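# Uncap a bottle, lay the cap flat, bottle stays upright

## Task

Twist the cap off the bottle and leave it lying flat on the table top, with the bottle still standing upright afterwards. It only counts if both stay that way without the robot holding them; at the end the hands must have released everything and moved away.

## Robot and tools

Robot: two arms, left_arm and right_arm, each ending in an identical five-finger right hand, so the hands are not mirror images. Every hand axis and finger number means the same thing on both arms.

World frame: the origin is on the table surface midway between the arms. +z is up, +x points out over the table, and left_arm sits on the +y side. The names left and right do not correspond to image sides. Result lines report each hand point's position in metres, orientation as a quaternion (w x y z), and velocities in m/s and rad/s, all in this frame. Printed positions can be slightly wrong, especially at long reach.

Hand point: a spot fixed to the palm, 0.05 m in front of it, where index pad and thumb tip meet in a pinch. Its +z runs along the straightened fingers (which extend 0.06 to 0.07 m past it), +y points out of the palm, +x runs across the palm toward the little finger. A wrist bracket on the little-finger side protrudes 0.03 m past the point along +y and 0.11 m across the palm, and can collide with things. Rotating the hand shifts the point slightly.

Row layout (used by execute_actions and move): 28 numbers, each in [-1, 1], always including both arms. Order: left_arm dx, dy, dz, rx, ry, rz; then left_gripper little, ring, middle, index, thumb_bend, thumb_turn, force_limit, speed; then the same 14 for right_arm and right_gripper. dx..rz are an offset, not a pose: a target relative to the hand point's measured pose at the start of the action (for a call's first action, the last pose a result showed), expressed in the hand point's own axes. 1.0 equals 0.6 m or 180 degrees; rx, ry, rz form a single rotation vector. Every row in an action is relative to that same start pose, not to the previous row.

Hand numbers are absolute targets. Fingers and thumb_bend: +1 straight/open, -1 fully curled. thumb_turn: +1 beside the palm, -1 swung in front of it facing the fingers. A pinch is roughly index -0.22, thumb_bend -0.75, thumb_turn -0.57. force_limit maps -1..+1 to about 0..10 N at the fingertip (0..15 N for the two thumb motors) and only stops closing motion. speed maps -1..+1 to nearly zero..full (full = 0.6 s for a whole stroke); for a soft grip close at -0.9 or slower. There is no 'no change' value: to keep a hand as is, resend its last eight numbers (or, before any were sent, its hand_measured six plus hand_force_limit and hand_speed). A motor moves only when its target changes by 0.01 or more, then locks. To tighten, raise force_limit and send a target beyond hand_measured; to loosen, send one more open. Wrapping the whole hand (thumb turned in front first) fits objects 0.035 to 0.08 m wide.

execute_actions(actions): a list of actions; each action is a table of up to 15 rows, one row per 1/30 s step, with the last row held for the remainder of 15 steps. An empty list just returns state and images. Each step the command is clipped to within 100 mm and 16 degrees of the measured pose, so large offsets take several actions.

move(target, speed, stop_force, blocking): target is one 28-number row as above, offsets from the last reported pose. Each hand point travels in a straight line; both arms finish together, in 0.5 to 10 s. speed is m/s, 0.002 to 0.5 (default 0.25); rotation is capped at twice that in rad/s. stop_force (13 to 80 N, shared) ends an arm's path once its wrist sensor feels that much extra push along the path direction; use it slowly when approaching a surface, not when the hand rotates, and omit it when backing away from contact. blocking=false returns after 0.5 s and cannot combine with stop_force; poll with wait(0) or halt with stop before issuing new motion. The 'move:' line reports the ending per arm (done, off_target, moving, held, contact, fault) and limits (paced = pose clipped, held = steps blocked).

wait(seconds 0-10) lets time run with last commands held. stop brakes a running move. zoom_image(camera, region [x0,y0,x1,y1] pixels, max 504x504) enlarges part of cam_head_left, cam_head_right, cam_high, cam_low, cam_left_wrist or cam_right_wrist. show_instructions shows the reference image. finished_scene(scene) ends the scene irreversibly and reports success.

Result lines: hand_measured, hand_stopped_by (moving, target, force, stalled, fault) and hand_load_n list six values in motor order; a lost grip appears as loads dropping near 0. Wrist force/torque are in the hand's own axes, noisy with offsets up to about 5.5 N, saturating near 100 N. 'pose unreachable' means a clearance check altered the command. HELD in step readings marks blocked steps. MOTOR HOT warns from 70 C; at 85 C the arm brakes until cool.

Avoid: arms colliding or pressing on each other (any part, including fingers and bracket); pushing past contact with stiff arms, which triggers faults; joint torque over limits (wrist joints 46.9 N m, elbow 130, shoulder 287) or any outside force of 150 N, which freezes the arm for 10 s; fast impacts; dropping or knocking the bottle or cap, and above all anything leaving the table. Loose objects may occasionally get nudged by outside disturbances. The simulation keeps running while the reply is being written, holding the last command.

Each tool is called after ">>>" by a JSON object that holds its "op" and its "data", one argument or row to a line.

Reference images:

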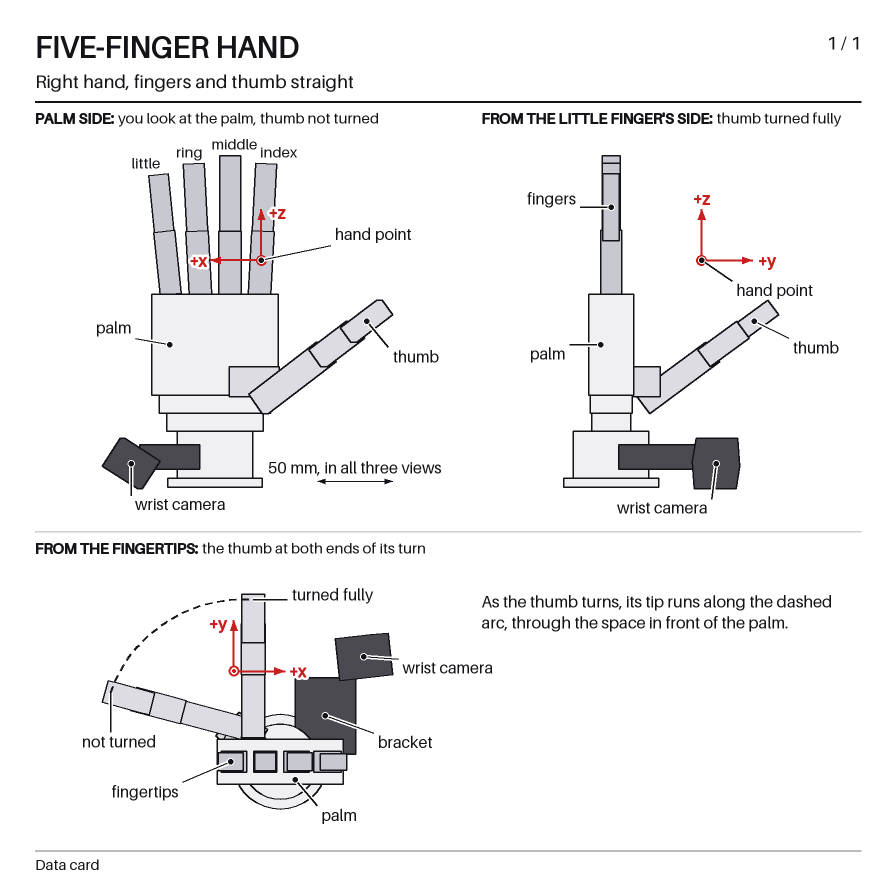

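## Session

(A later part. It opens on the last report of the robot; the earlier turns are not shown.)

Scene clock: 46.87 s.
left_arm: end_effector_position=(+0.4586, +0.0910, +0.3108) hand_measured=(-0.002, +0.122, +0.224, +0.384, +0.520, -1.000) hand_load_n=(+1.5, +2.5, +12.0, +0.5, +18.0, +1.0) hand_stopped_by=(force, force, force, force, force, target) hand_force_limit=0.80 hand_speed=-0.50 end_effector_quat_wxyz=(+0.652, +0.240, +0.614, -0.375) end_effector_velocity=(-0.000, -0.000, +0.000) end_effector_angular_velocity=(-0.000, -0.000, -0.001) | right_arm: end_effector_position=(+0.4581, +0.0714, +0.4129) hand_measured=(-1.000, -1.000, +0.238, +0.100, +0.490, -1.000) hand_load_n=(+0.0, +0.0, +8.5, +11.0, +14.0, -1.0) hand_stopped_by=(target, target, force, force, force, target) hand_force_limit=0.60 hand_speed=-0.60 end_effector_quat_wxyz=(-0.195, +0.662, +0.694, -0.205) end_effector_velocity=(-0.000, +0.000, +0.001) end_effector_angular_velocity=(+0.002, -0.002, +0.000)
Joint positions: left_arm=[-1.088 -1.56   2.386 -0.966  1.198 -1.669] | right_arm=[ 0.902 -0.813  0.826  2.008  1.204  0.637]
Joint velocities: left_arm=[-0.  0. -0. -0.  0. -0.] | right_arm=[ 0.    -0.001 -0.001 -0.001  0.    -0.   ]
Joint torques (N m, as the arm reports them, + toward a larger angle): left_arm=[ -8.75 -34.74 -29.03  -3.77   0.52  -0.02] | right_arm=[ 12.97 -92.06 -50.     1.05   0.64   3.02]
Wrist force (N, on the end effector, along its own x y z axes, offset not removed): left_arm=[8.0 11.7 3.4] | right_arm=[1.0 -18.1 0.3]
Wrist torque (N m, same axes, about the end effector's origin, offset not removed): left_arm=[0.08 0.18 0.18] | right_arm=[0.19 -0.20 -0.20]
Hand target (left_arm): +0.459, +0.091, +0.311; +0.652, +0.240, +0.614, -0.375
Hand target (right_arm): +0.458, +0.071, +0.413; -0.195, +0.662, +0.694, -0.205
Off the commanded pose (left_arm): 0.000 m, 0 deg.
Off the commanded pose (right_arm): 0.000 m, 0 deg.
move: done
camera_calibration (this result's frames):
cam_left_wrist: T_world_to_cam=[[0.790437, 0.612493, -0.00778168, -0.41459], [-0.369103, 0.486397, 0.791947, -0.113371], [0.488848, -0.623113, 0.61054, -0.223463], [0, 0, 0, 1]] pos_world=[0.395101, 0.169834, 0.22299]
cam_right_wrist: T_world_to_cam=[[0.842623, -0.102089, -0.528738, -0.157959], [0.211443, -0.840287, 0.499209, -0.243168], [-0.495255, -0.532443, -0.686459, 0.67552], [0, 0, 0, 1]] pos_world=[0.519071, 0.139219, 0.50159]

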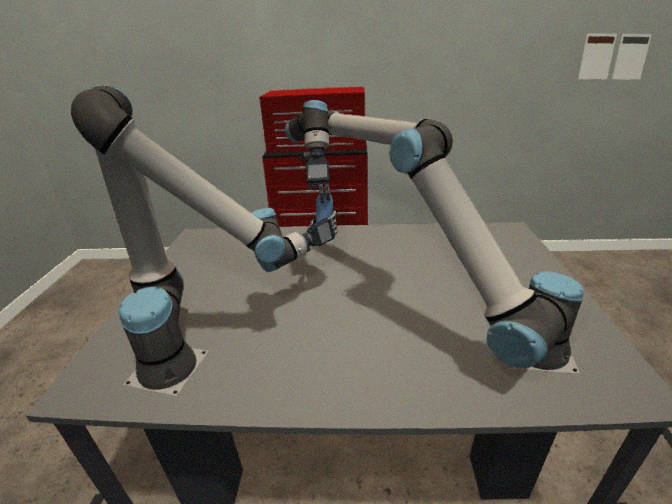

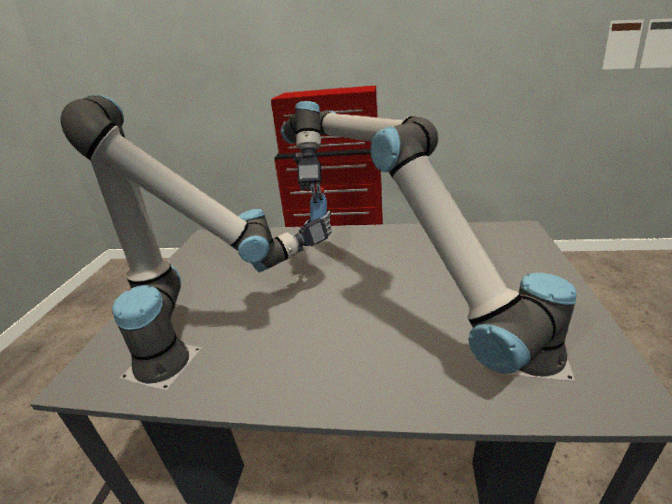

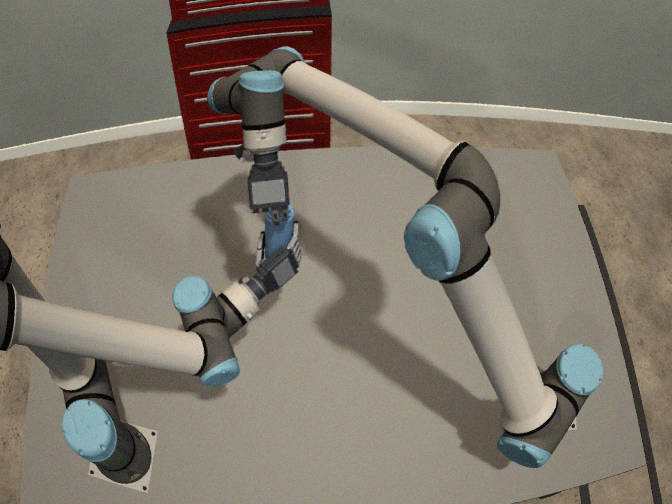

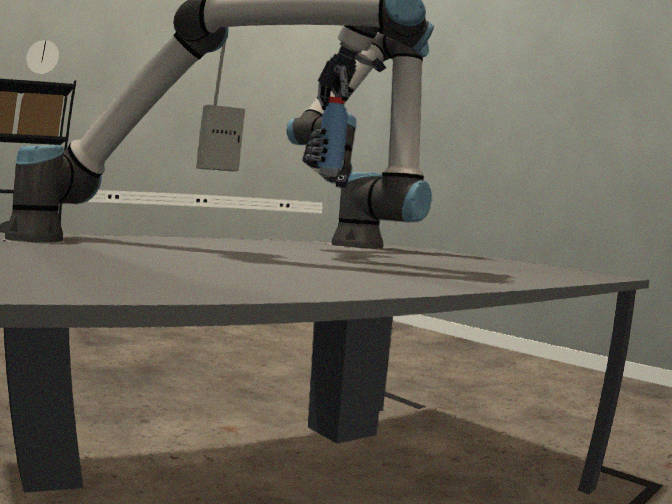

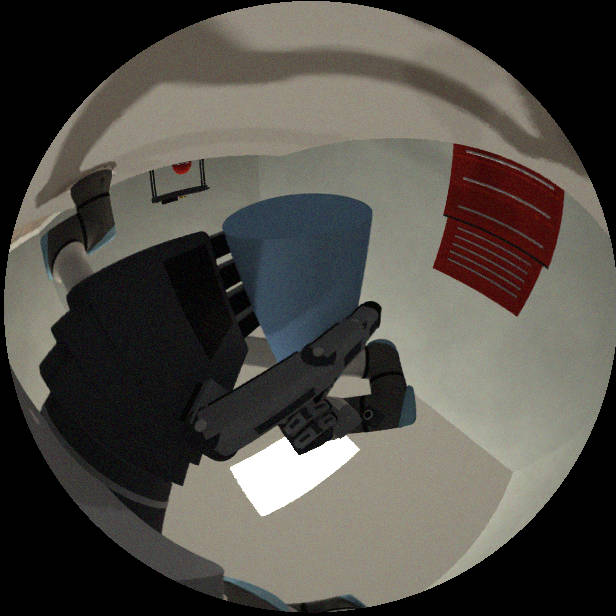

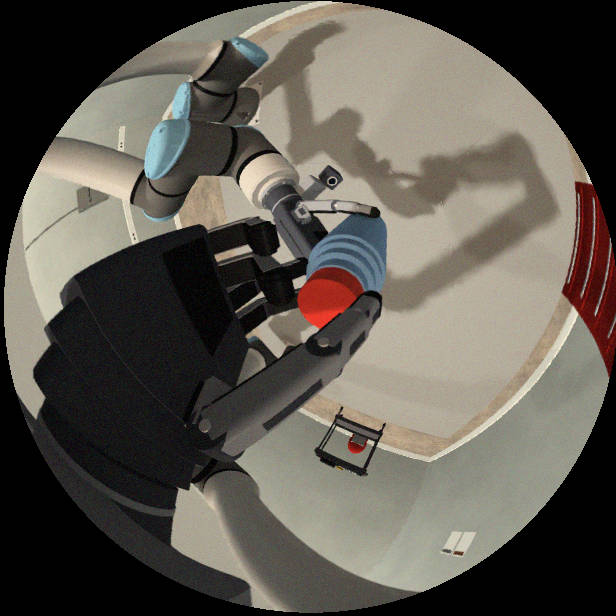

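>>> {"op": "move", "data": {
  "target": [0,0,0,0,0,0,-1,-0.95,-1,-1,-1,-1,0.8,-0.5, 0,0,0,0,0,0,-1,-1,0.7,0.7,1,-1,0.6,0.3]
}}

>>> {"op": "move", "data": {
  "target": [0,0,0,0,0,0,-0.97,-1,-0.97,-0.97,-0.97,-1,1,-0.5, 0,0,0,0.11,0,0,-1,-1,0.7,0.7,1,-1,0.6,0.3],
  "speed": 0.1
}}

>>> {"op": "zoom_image", "data": {
  "camera": "cam_low",
  "region": [230,0,450,200]
}}

>>> {"op": "zoom_image", "data": {
  "camera": "cam_head_left",
  "region": [250,100,410,260]
}}

Scene clock: 47.90 s.
left_arm: end_effector_position=(+0.4586, +0.0910, +0.3108) hand_measured=(-0.002, +0.122, +0.224, +0.384, +0.520, -1.000) hand_load_n=(+1.5, +2.5, +12.5, +0.5, +16.5, +2.5) hand_stopped_by=(force, force, force, force, force, target) hand_force_limit=0.80 hand_speed=-0.50 end_effector_quat_wxyz=(+0.652, +0.240, +0.614, -0.375) end_effector_velocity=(+0.000, +0.000, +0.001) end_effector_angular_velocity=(-0.001, -0.000, +0.001) | right_arm: end_effector_position=(+0.4581, +0.0714, +0.4129) hand_measured=(-1.000, -1.000, +0.700, +0.700, +1.000, -1.000) hand_load_n=(+0.0, +0.0, +0.0, +0.0, +0.0, +0.0) hand_stopped_by=(target, target, target, target, target, target) hand_force_limit=0.60 hand_speed=0.30 end_effector_quat_wxyz=(-0.195, +0.662, +0.694, -0.205) end_effector_velocity=(+0.000, +0.000, -0.001) end_effector_angular_velocity=(-0.000, -0.000, +0.000)
Joint positions: left_arm=[-1.088 -1.56   2.386 -0.967  1.198 -1.669] | right_arm=[ 0.902 -0.813  0.826  2.008  1.204  0.637]
Joint velocities: left_arm=[ 0.    -0.002 -0.001  0.001 -0.    -0.   ] | right_arm=[ 0.     0.001  0.    -0.001  0.     0.   ]
Joint torques (N m, as the arm reports them, + toward a larger angle): left_arm=[ -8.81 -34.06 -36.62  -0.25   2.38  -0.32] | right_arm=[  4.79 -92.39 -46.36   7.91   0.38   3.41]
Wrist force (N, on the end effector, along its own x y z axes, offset not removed): left_arm=[1.7 0.7 -1.7] | right_arm=[-0.4 2.1 -0.6]
Wrist torque (N m, same axes, about the end effector's origin, offset not removed): left_arm=[-0.02 -0.11 0.13] | right_arm=[0.22 0.18 0.08]
Hand target (left_arm): +0.459, +0.091, +0.311; +0.652, +0.240, +0.614, -0.375
Hand target (right_arm): +0.458, +0.071, +0.413; -0.195, +0.662, +0.694, -0.205
Off the commanded pose (left_arm): 0.000 m, 0 deg.
Off the commanded pose (right_arm): 0.000 m, 0 deg.
move: done
camera_calibration (this result's frames):
cam_left_wrist: T_world_to_cam=[[0.790438, 0.612492, -0.00781151, -0.414584], [-0.369122, 0.486462, 0.791898, -0.113363], [0.488831, -0.623063, 0.610603, -0.223475], [0, 0, 0, 1]] pos_world=[0.3951, 0.169837, 0.222988]
cam_right_wrist: T_world_to_cam=[[0.842631, -0.102066, -0.52873, -0.157964], [0.211455, -0.840288, 0.499202, -0.243152], [-0.495237, -0.532446, -0.68647, 0.675512], [0, 0, 0, 1]] pos_world=[0.51906, 0.139233, 0.501581]

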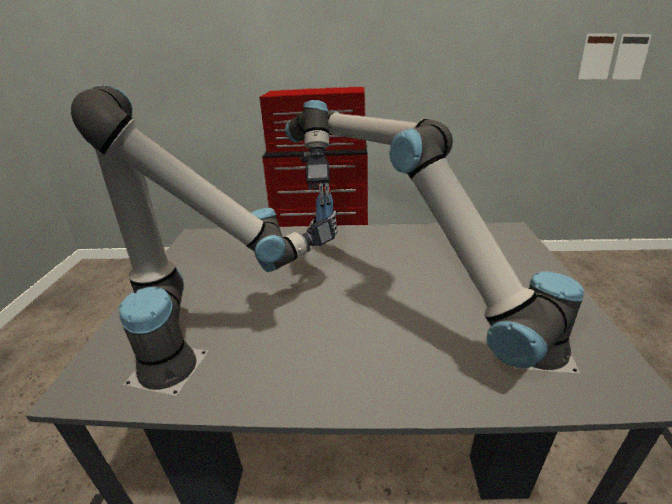

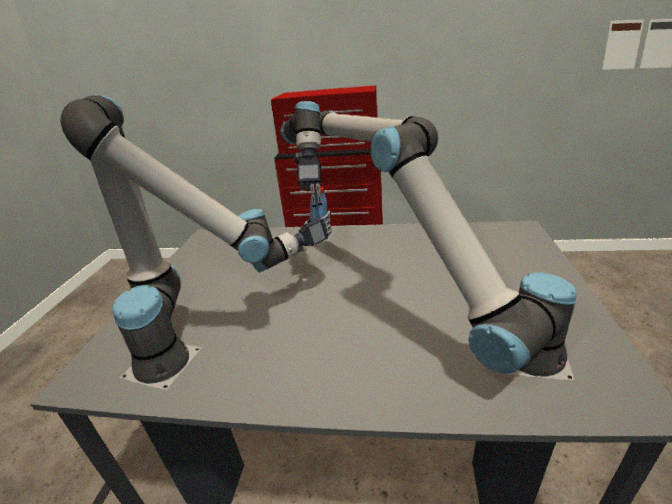

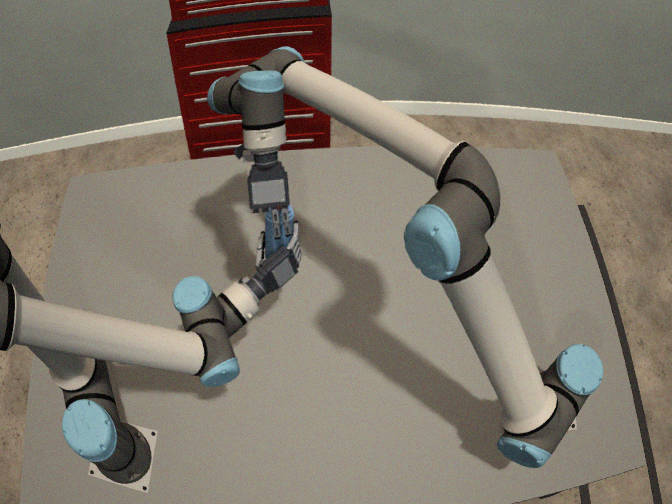

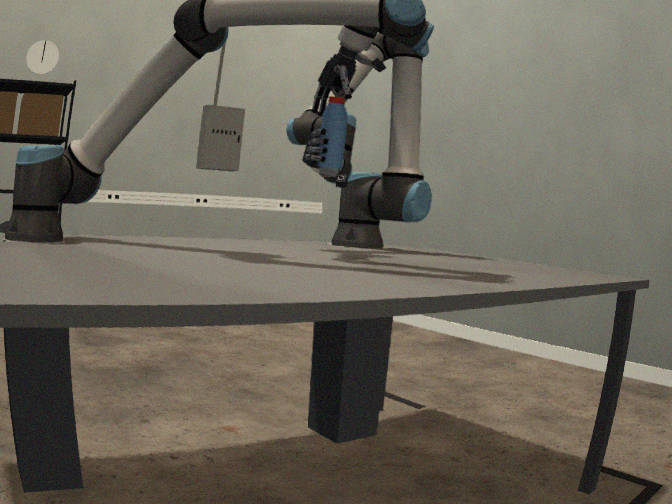

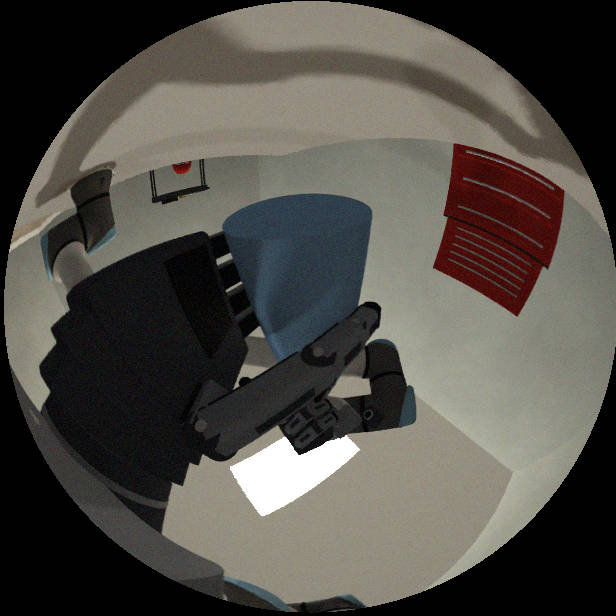

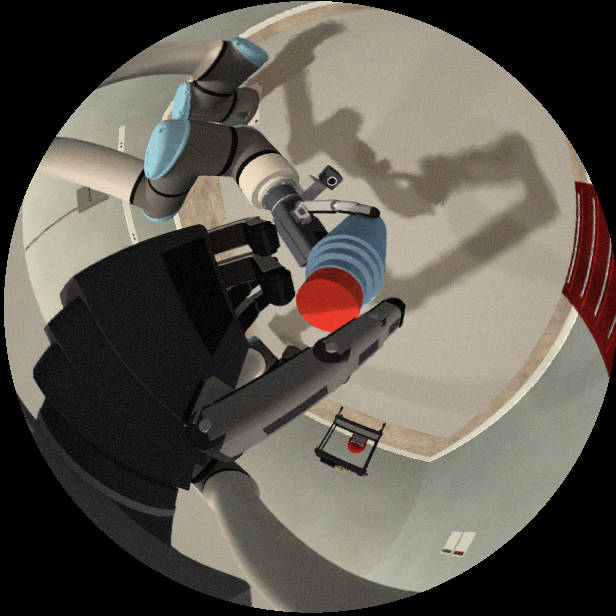

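Scene clock: 50.03 s.
left_arm: end_effector_position=(+0.4586, +0.0910, +0.3108) hand_measured=(-0.062, +0.074, +0.224, +0.334, +0.522, -1.000) hand_load_n=(+12.0, +10.0, +1.5, +10.0, +27.0, +9.0) hand_stopped_by=(force, force, force, force, force, target) hand_force_limit=1.00 hand_speed=-0.50 end_effector_quat_wxyz=(+0.652, +0.240, +0.614, -0.375) end_effector_velocity=(-0.000, +0.000, +0.001) end_effector_angular_velocity=(-0.001, -0.000, +0.000) | right_arm: end_effector_position=(+0.4582, +0.0714, +0.4129) hand_measured=(-1.000, -1.000, +0.700, +0.700, +1.000, -1.000) hand_load_n=(+0.0, +0.0, +0.0, +0.0, +0.0, +0.0) hand_stopped_by=(target, target, target, target, target, target) hand_force_limit=0.60 hand_speed=0.30 end_effector_quat_wxyz=(-0.305, +0.619, +0.649, -0.320) end_effector_velocity=(-0.000, -0.000, -0.001) end_effector_angular_velocity=(-0.001, +0.016, +0.001)
Joint positions: left_arm=[-1.088 -1.56   2.386 -0.967  1.198 -1.669] | right_arm=[ 0.845 -0.74   0.839  2.27   1.059  0.445]
Joint velocities: left_arm=[ 0.    -0.001  0.    -0.     0.    -0.   ] | right_arm=[-0.002  0.003  0.004  0.011 -0.005 -0.011]
Joint torques (N m, as the arm reports them, + toward a larger angle): left_arm=[ -8.17 -36.14 -35.86  -0.62   2.28  -0.28] | right_arm=[-17.65 -81.34 -28.05   8.24  -4.58  -3.98]
Wrist force (N, on the end effector, along its own x y z axes, offset not removed): left_arm=[0.7 0.5 -1.5] | right_arm=[-3.1 -2.3 -2.8]
Wrist torque (N m, same axes, about the end effector's origin, offset not removed): left_arm=[-0.09 0.06 0.04] | right_arm=[-0.11 0.59 -0.17]
Hand target (left_arm): +0.459, +0.091, +0.311; +0.652, +0.240, +0.614, -0.375
Hand target (right_arm): +0.458, +0.071, +0.413; -0.306, +0.618, +0.649, -0.321
Off the commanded pose (left_arm): 0.000 m, 0 deg.
Off the commanded pose (right_arm): 0.000 m, 0 deg.
move: done
camera_calibration (this result's frames):
cam_left_wrist: T_world_to_cam=[[0.790438, 0.612492, -0.0078111, -0.414584], [-0.369122, 0.486461, 0.791899, -0.113363], [0.488832, -0.623064, 0.610602, -0.223475], [0, 0, 0, 1]] pos_world=[0.3951, 0.169837, 0.222988]
cam_right_wrist: T_world_to_cam=[[0.615882, -0.112949, -0.779699, 0.0502723], [0.369477, -0.832678, 0.412473, -0.280269], [-0.695827, -0.542116, -0.4711, 0.679287], [0, 0, 0, 1]] pos_world=[0.545257, 0.140556, 0.474812]

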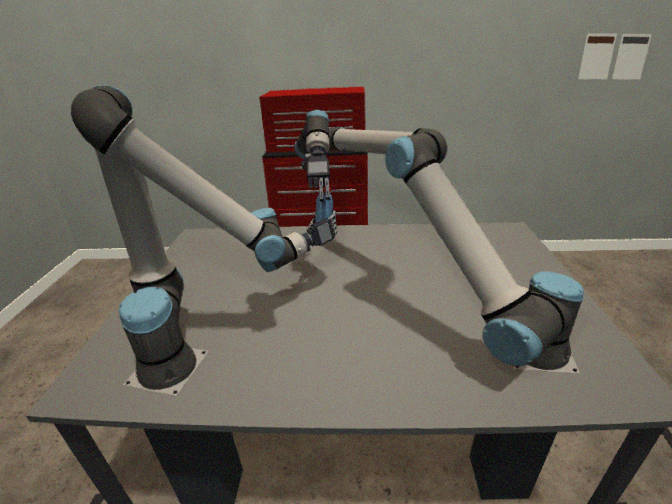

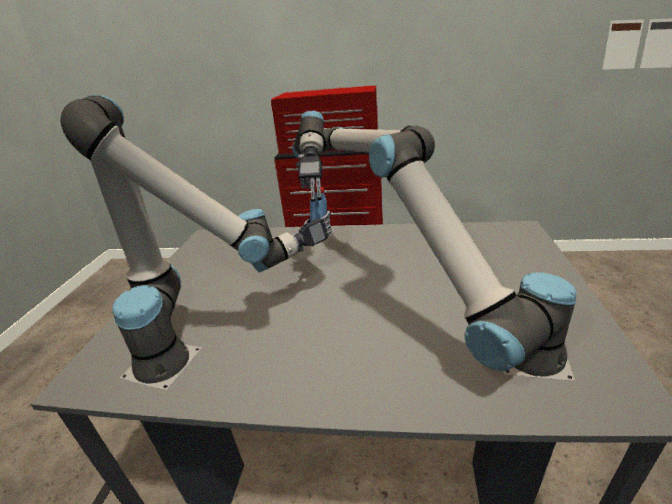

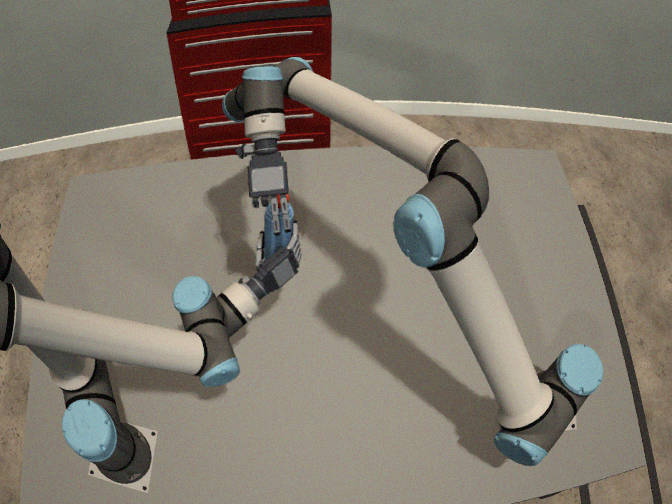

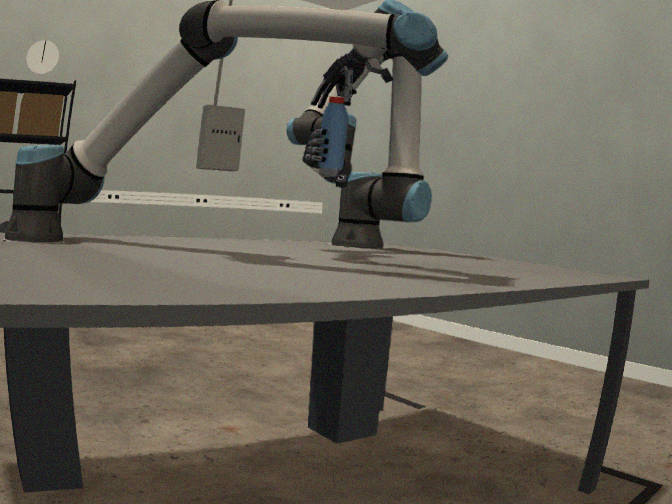

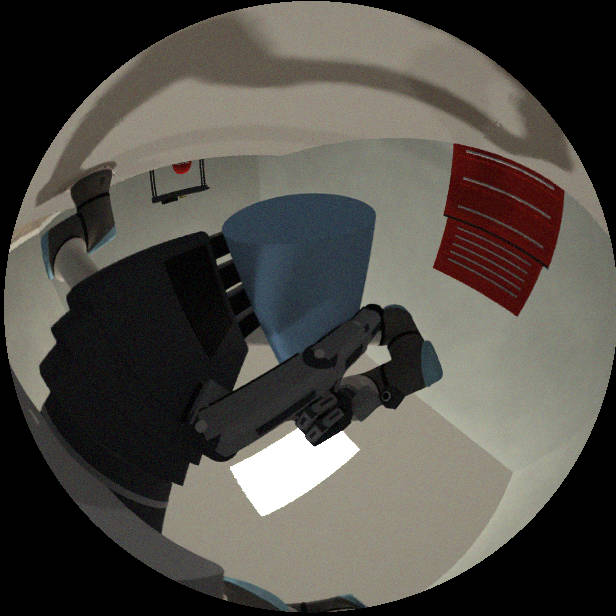

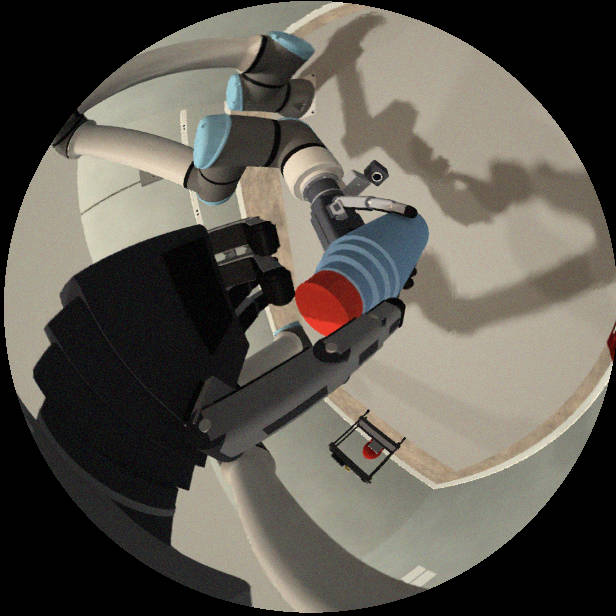

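Region (230, 0, 450, 200) of cam_low's 672x504 image, scaled by 2.291, with more detail than that image has; it fills the top 458 rows of this view, and the rest is white.

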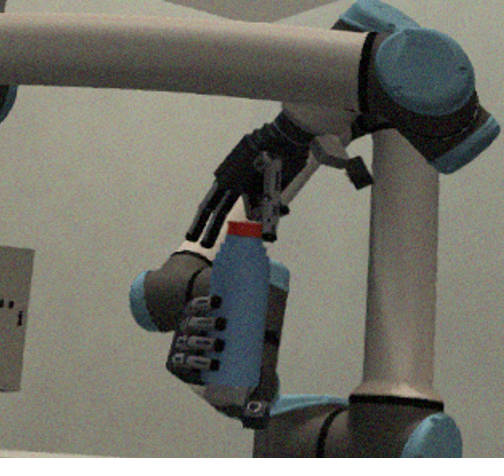

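Region (250, 100, 410, 260) of cam_head_left's 672x504 image, scaled by 3.150, with more detail than that image has.

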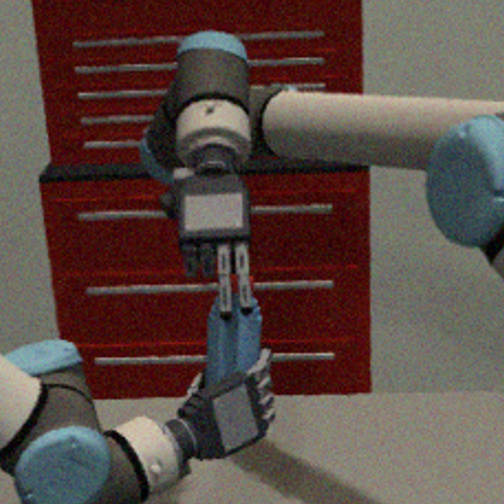

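>>> {"op": "move", "data": {
  "target": [0,0,0,0,0,0,-0.97,-1,-0.97,-0.97,-0.97,-1,1,-0.5, 0,-0.011,-0.008,0,0,0,-1,-1,0.7,0.7,1,-1,0.6,0.3],
  "speed": 0.05
}}

>>> {"op": "move", "data": {
  "target": [0,0,0,0,0,0,-0.97,-1,-0.97,-0.97,-0.97,-1,1,-0.5, 0,0,0,0,0,0,-1,-1,-1,-1,-1,-1,0.6,-0.6]
}}

>>> {"op": "zoom_image", "data": {
  "camera": "cam_low",
  "region": [230,0,450,200]
}}

>>> {"op": "zoom_image", "data": {
  "camera": "cam_head_left",
  "region": [250,100,410,260]
}}

Scene clock: 51.03 s.
left_arm: end_effector_position=(+0.4586, +0.0910, +0.3108) hand_measured=(-0.062, +0.074, +0.224, +0.334, +0.522, -1.000) hand_load_n=(+12.0, +10.0, +1.5, +10.0, +27.0, +9.0) hand_stopped_by=(force, force, force, force, force, target) hand_force_limit=1.00 hand_speed=-0.50 end_effector_quat_wxyz=(+0.652, +0.240, +0.614, -0.375) end_effector_velocity=(+0.000, +0.000, +0.000) end_effector_angular_velocity=(-0.000, -0.000, +0.000) | right_arm: end_effector_position=(+0.4580, +0.0714, +0.4208) hand_measured=(-1.000, -1.000, +0.700, +0.700, +1.000, -1.000) hand_load_n=(+0.0, +0.0, +0.0, +0.0, +0.0, +0.0) hand_stopped_by=(target, target, target, target, target, target) hand_force_limit=0.60 hand_speed=0.30 end_effector_quat_wxyz=(-0.305, +0.619, +0.649, -0.320) end_effector_velocity=(-0.000, -0.000, +0.004) end_effector_angular_velocity=(+0.002, -0.003, +0.001)
Joint positions: left_arm=[-1.088 -1.56   2.386 -0.967  1.198 -1.669] | right_arm=[ 0.845 -0.742  0.829  2.282  1.059  0.445]
Joint velocities: left_arm=[ 0.    -0.001  0.     0.     0.    -0.   ] | right_arm=[ 0.    -0.003 -0.004  0.004  0.001  0.   ]
Joint torques (N m, as the arm reports them, + toward a larger angle): left_arm=[ -8.86 -33.73 -35.94  -0.92   2.39  -0.39] | right_arm=[  19.28 -110.02  -51.4     7.32    2.39    3.3 ]
Wrist force (N, on the end effector, along its own x y z axes, offset not removed): left_arm=[-0.4 -2.4 -3.4] | right_arm=[1.0 -0.8 -2.3]
Wrist torque (N m, same axes, about the end effector's origin, offset not removed): left_arm=[-0.44 0.20 -0.16] | right_arm=[-0.07 -0.18 0.22]
Hand target (left_arm): +0.459, +0.091, +0.311; +0.652, +0.240, +0.614, -0.375
Hand target (right_arm): +0.458, +0.071, +0.421; -0.305, +0.619, +0.649, -0.320
Off the commanded pose (left_arm): 0.000 m, 0 deg.
Off the commanded pose (right_arm): 0.000 m, 0 deg.
move: done
camera_calibration (this result's frames):
cam_left_wrist: T_world_to_cam=[[0.790438, 0.612492, -0.00781118, -0.414584], [-0.369122, 0.486461, 0.791899, -0.113363], [0.488832, -0.623064, 0.610602, -0.223475], [0, 0, 0, 1]] pos_world=[0.3951, 0.169837, 0.222988]
cam_right_wrist: T_world_to_cam=[[0.615808, -0.11298, -0.779754, 0.0565818], [0.369445, -0.832718, 0.412422, -0.283439], [-0.69591, -0.542049, -0.471055, 0.682863], [0, 0, 0, 1]] pos_world=[0.545083, 0.140513, 0.482682]

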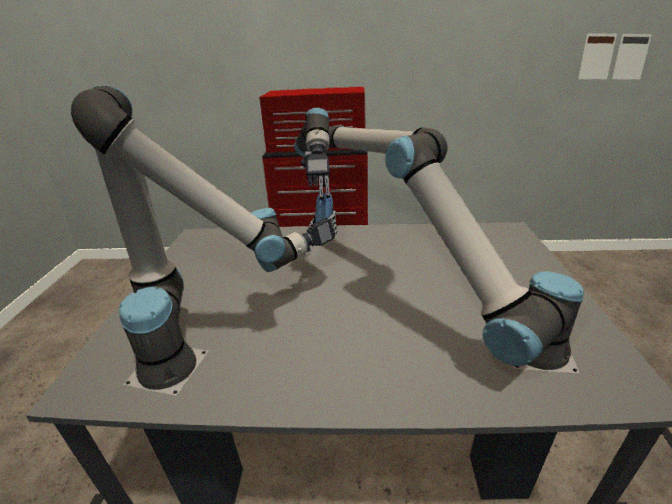

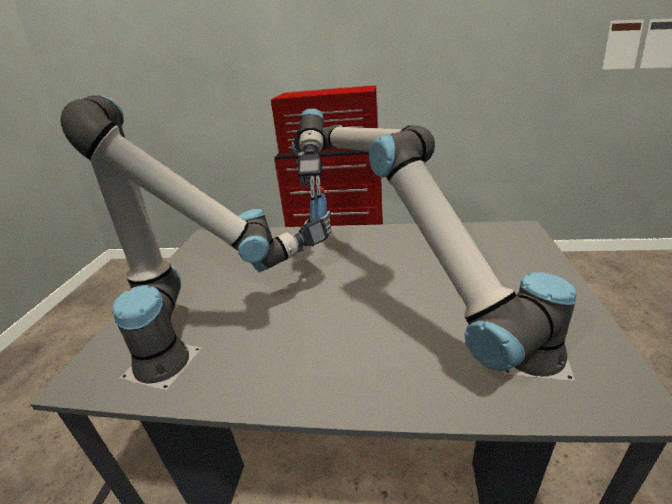

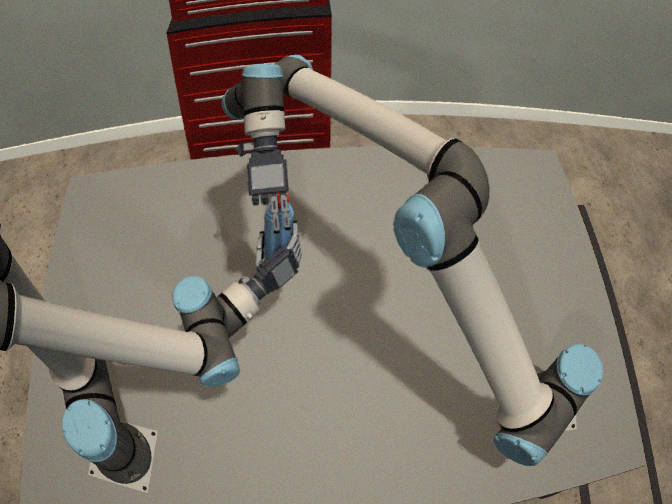

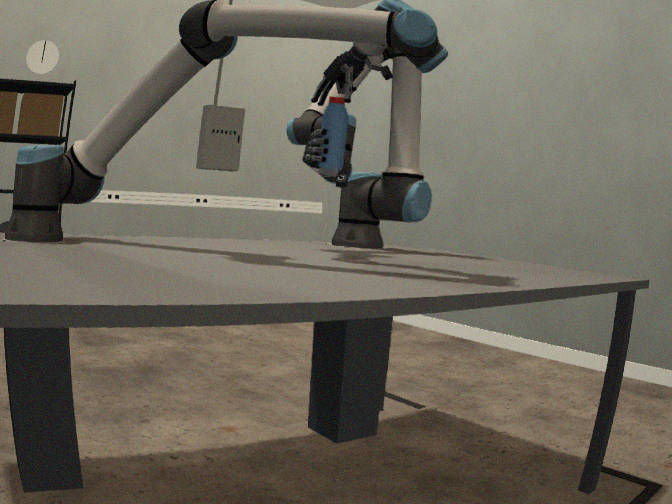

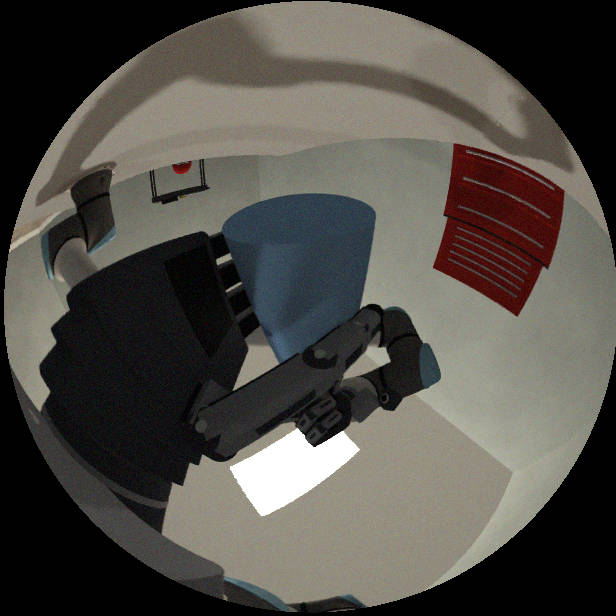

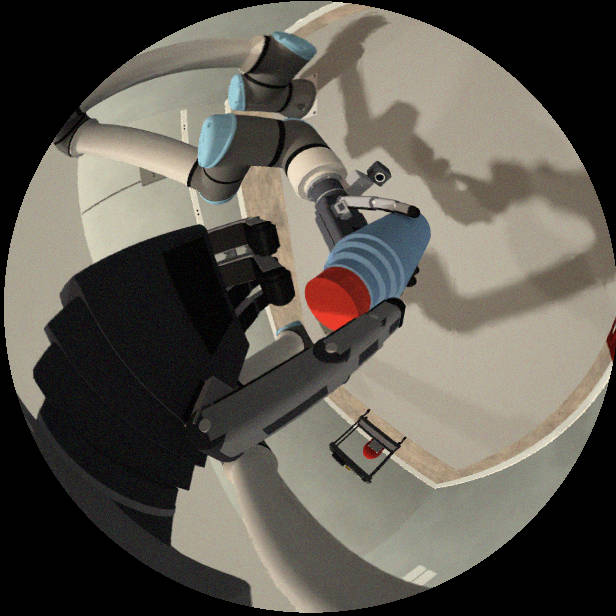

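Scene clock: 52.53 s.
left_arm: end_effector_position=(+0.4586, +0.0910, +0.3108) hand_measured=(-0.062, +0.074, +0.224, +0.334, +0.522, -1.000) hand_load_n=(+11.5, +10.0, +1.5, +10.0, +27.0, +9.5) hand_stopped_by=(force, force, force, force, force, target) hand_force_limit=1.00 hand_speed=-0.50 end_effector_quat_wxyz=(+0.652, +0.240, +0.614, -0.375) end_effector_velocity=(-0.000, -0.000, +0.000) end_effector_angular_velocity=(-0.000, -0.000, -0.001) | right_arm: end_effector_position=(+0.4580, +0.0714, +0.4208) hand_measured=(-1.000, -1.000, -0.040, -0.114, +0.534, -1.000) hand_load_n=(+0.0, +0.0, +8.0, +11.0, +15.5, +0.5) hand_stopped_by=(target, target, force, force, force, target) hand_force_limit=0.60 hand_speed=-0.60 end_effector_quat_wxyz=(-0.305, +0.619, +0.649, -0.320) end_effector_velocity=(+0.000, +0.000, -0.000) end_effector_angular_velocity=(-0.000, +0.000, -0.000)
Joint positions: left_arm=[-1.088 -1.56   2.386 -0.967  1.198 -1.669] | right_arm=[ 0.845 -0.742  0.829  2.282  1.059  0.445]
Joint velocities: left_arm=[-0.  0. -0. -0.  0. -0.] | right_arm=[-0.  0. -0.  0. -0.  0.]
Joint torques (N m, as the arm reports them, + toward a larger angle): left_arm=[ -9.3  -33.78 -35.96  -0.51   1.37  -0.42] | right_arm=[  9.17 -92.59 -30.26   1.83   0.85   0.49]
Wrist force (N, on the end effector, along its own x y z axes, offset not removed): left_arm=[-3.4 -1.7 -3.4] | right_arm=[2.2 -1.2 2.2]
Wrist torque (N m, same axes, about the end effector's origin, offset not removed): left_arm=[-0.29 0.03 -0.19] | right_arm=[-0.47 -0.10 0.10]
Hand target (left_arm): +0.459, +0.091, +0.311; +0.652, +0.240, +0.614, -0.375
Hand target (right_arm): +0.458, +0.071, +0.421; -0.305, +0.619, +0.649, -0.320
Off the commanded pose (left_arm): 0.000 m, 0 deg.
Off the commanded pose (right_arm): 0.000 m, 0 deg.
move: done
camera_calibration (this result's frames):
cam_left_wrist: T_world_to_cam=[[0.790451, 0.612476, -0.00780827, -0.414584], [-0.369114, 0.486468, 0.791899, -0.113367], [0.488817, -0.623075, 0.610603, -0.223468], [0, 0, 0, 1]] pos_world=[0.395098, 0.169834, 0.222988]
cam_right_wrist: T_world_to_cam=[[0.615831, -0.112971, -0.779737, 0.0565731], [0.36945, -0.832709, 0.412435, -0.283446], [-0.695887, -0.542064, -0.471071, 0.682853], [0, 0, 0, 1]] pos_world=[0.545068, 0.140513, 0.482688]

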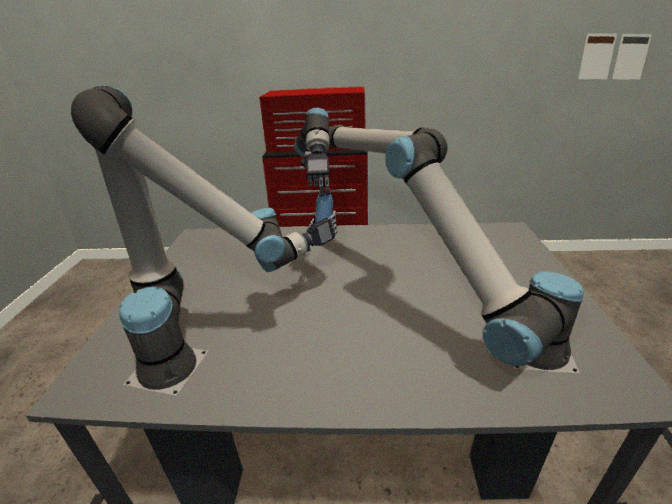

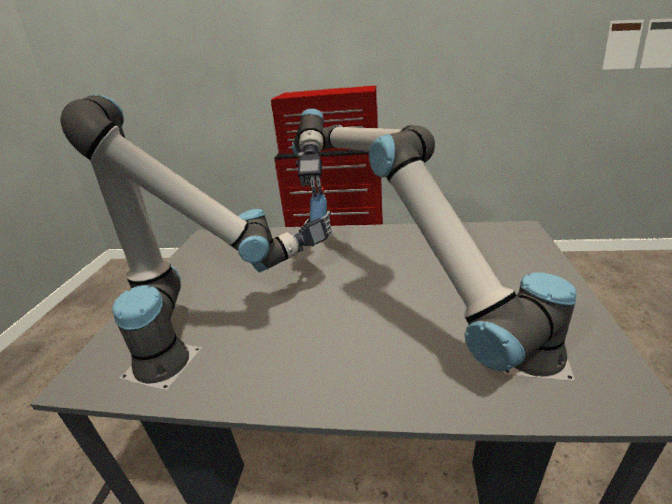

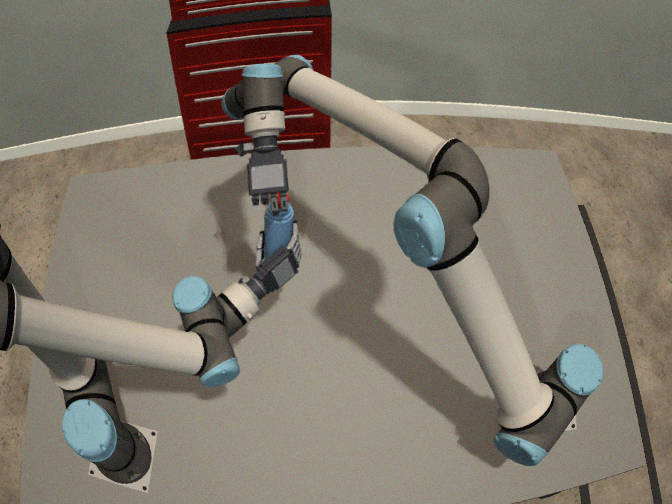

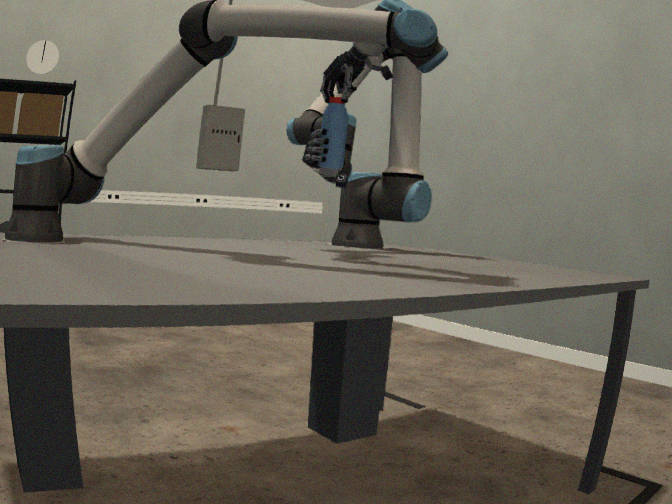

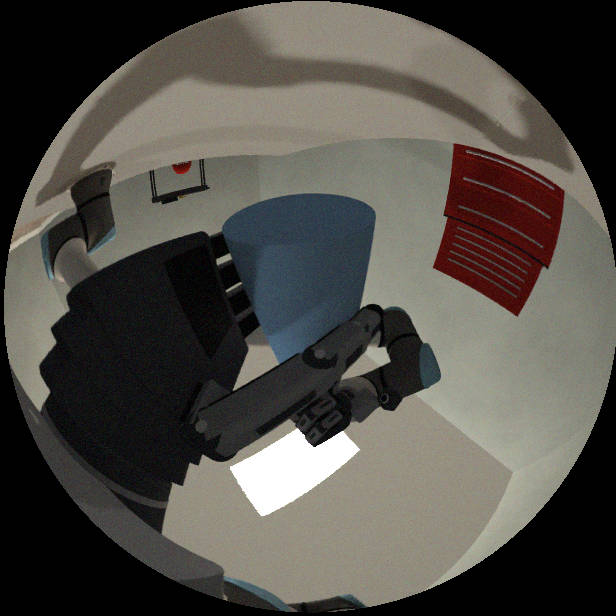

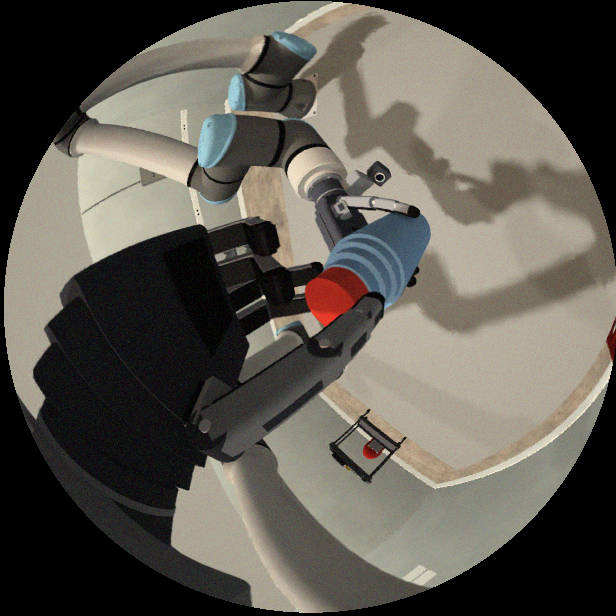

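Region (230, 0, 450, 200) of cam_low's 672x504 image, scaled by 2.291, with more detail than that image has; it fills the top 458 rows of this view, and the rest is white.

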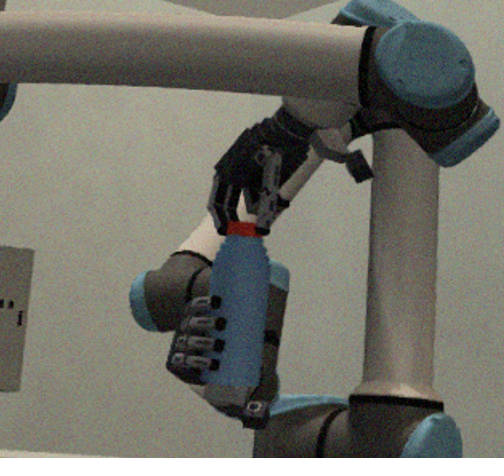

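Region (250, 100, 410, 260) of cam_head_left's 672x504 image, scaled by 3.150, with more detail than that image has.

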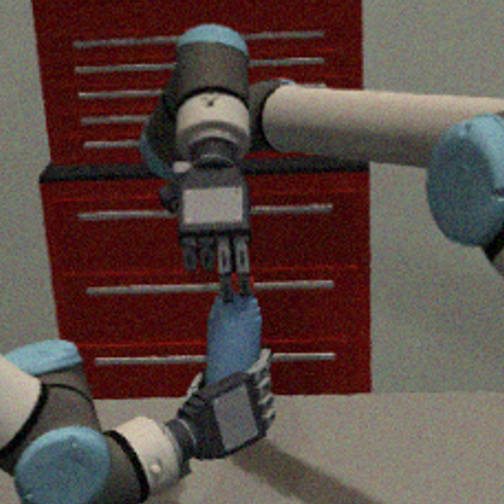

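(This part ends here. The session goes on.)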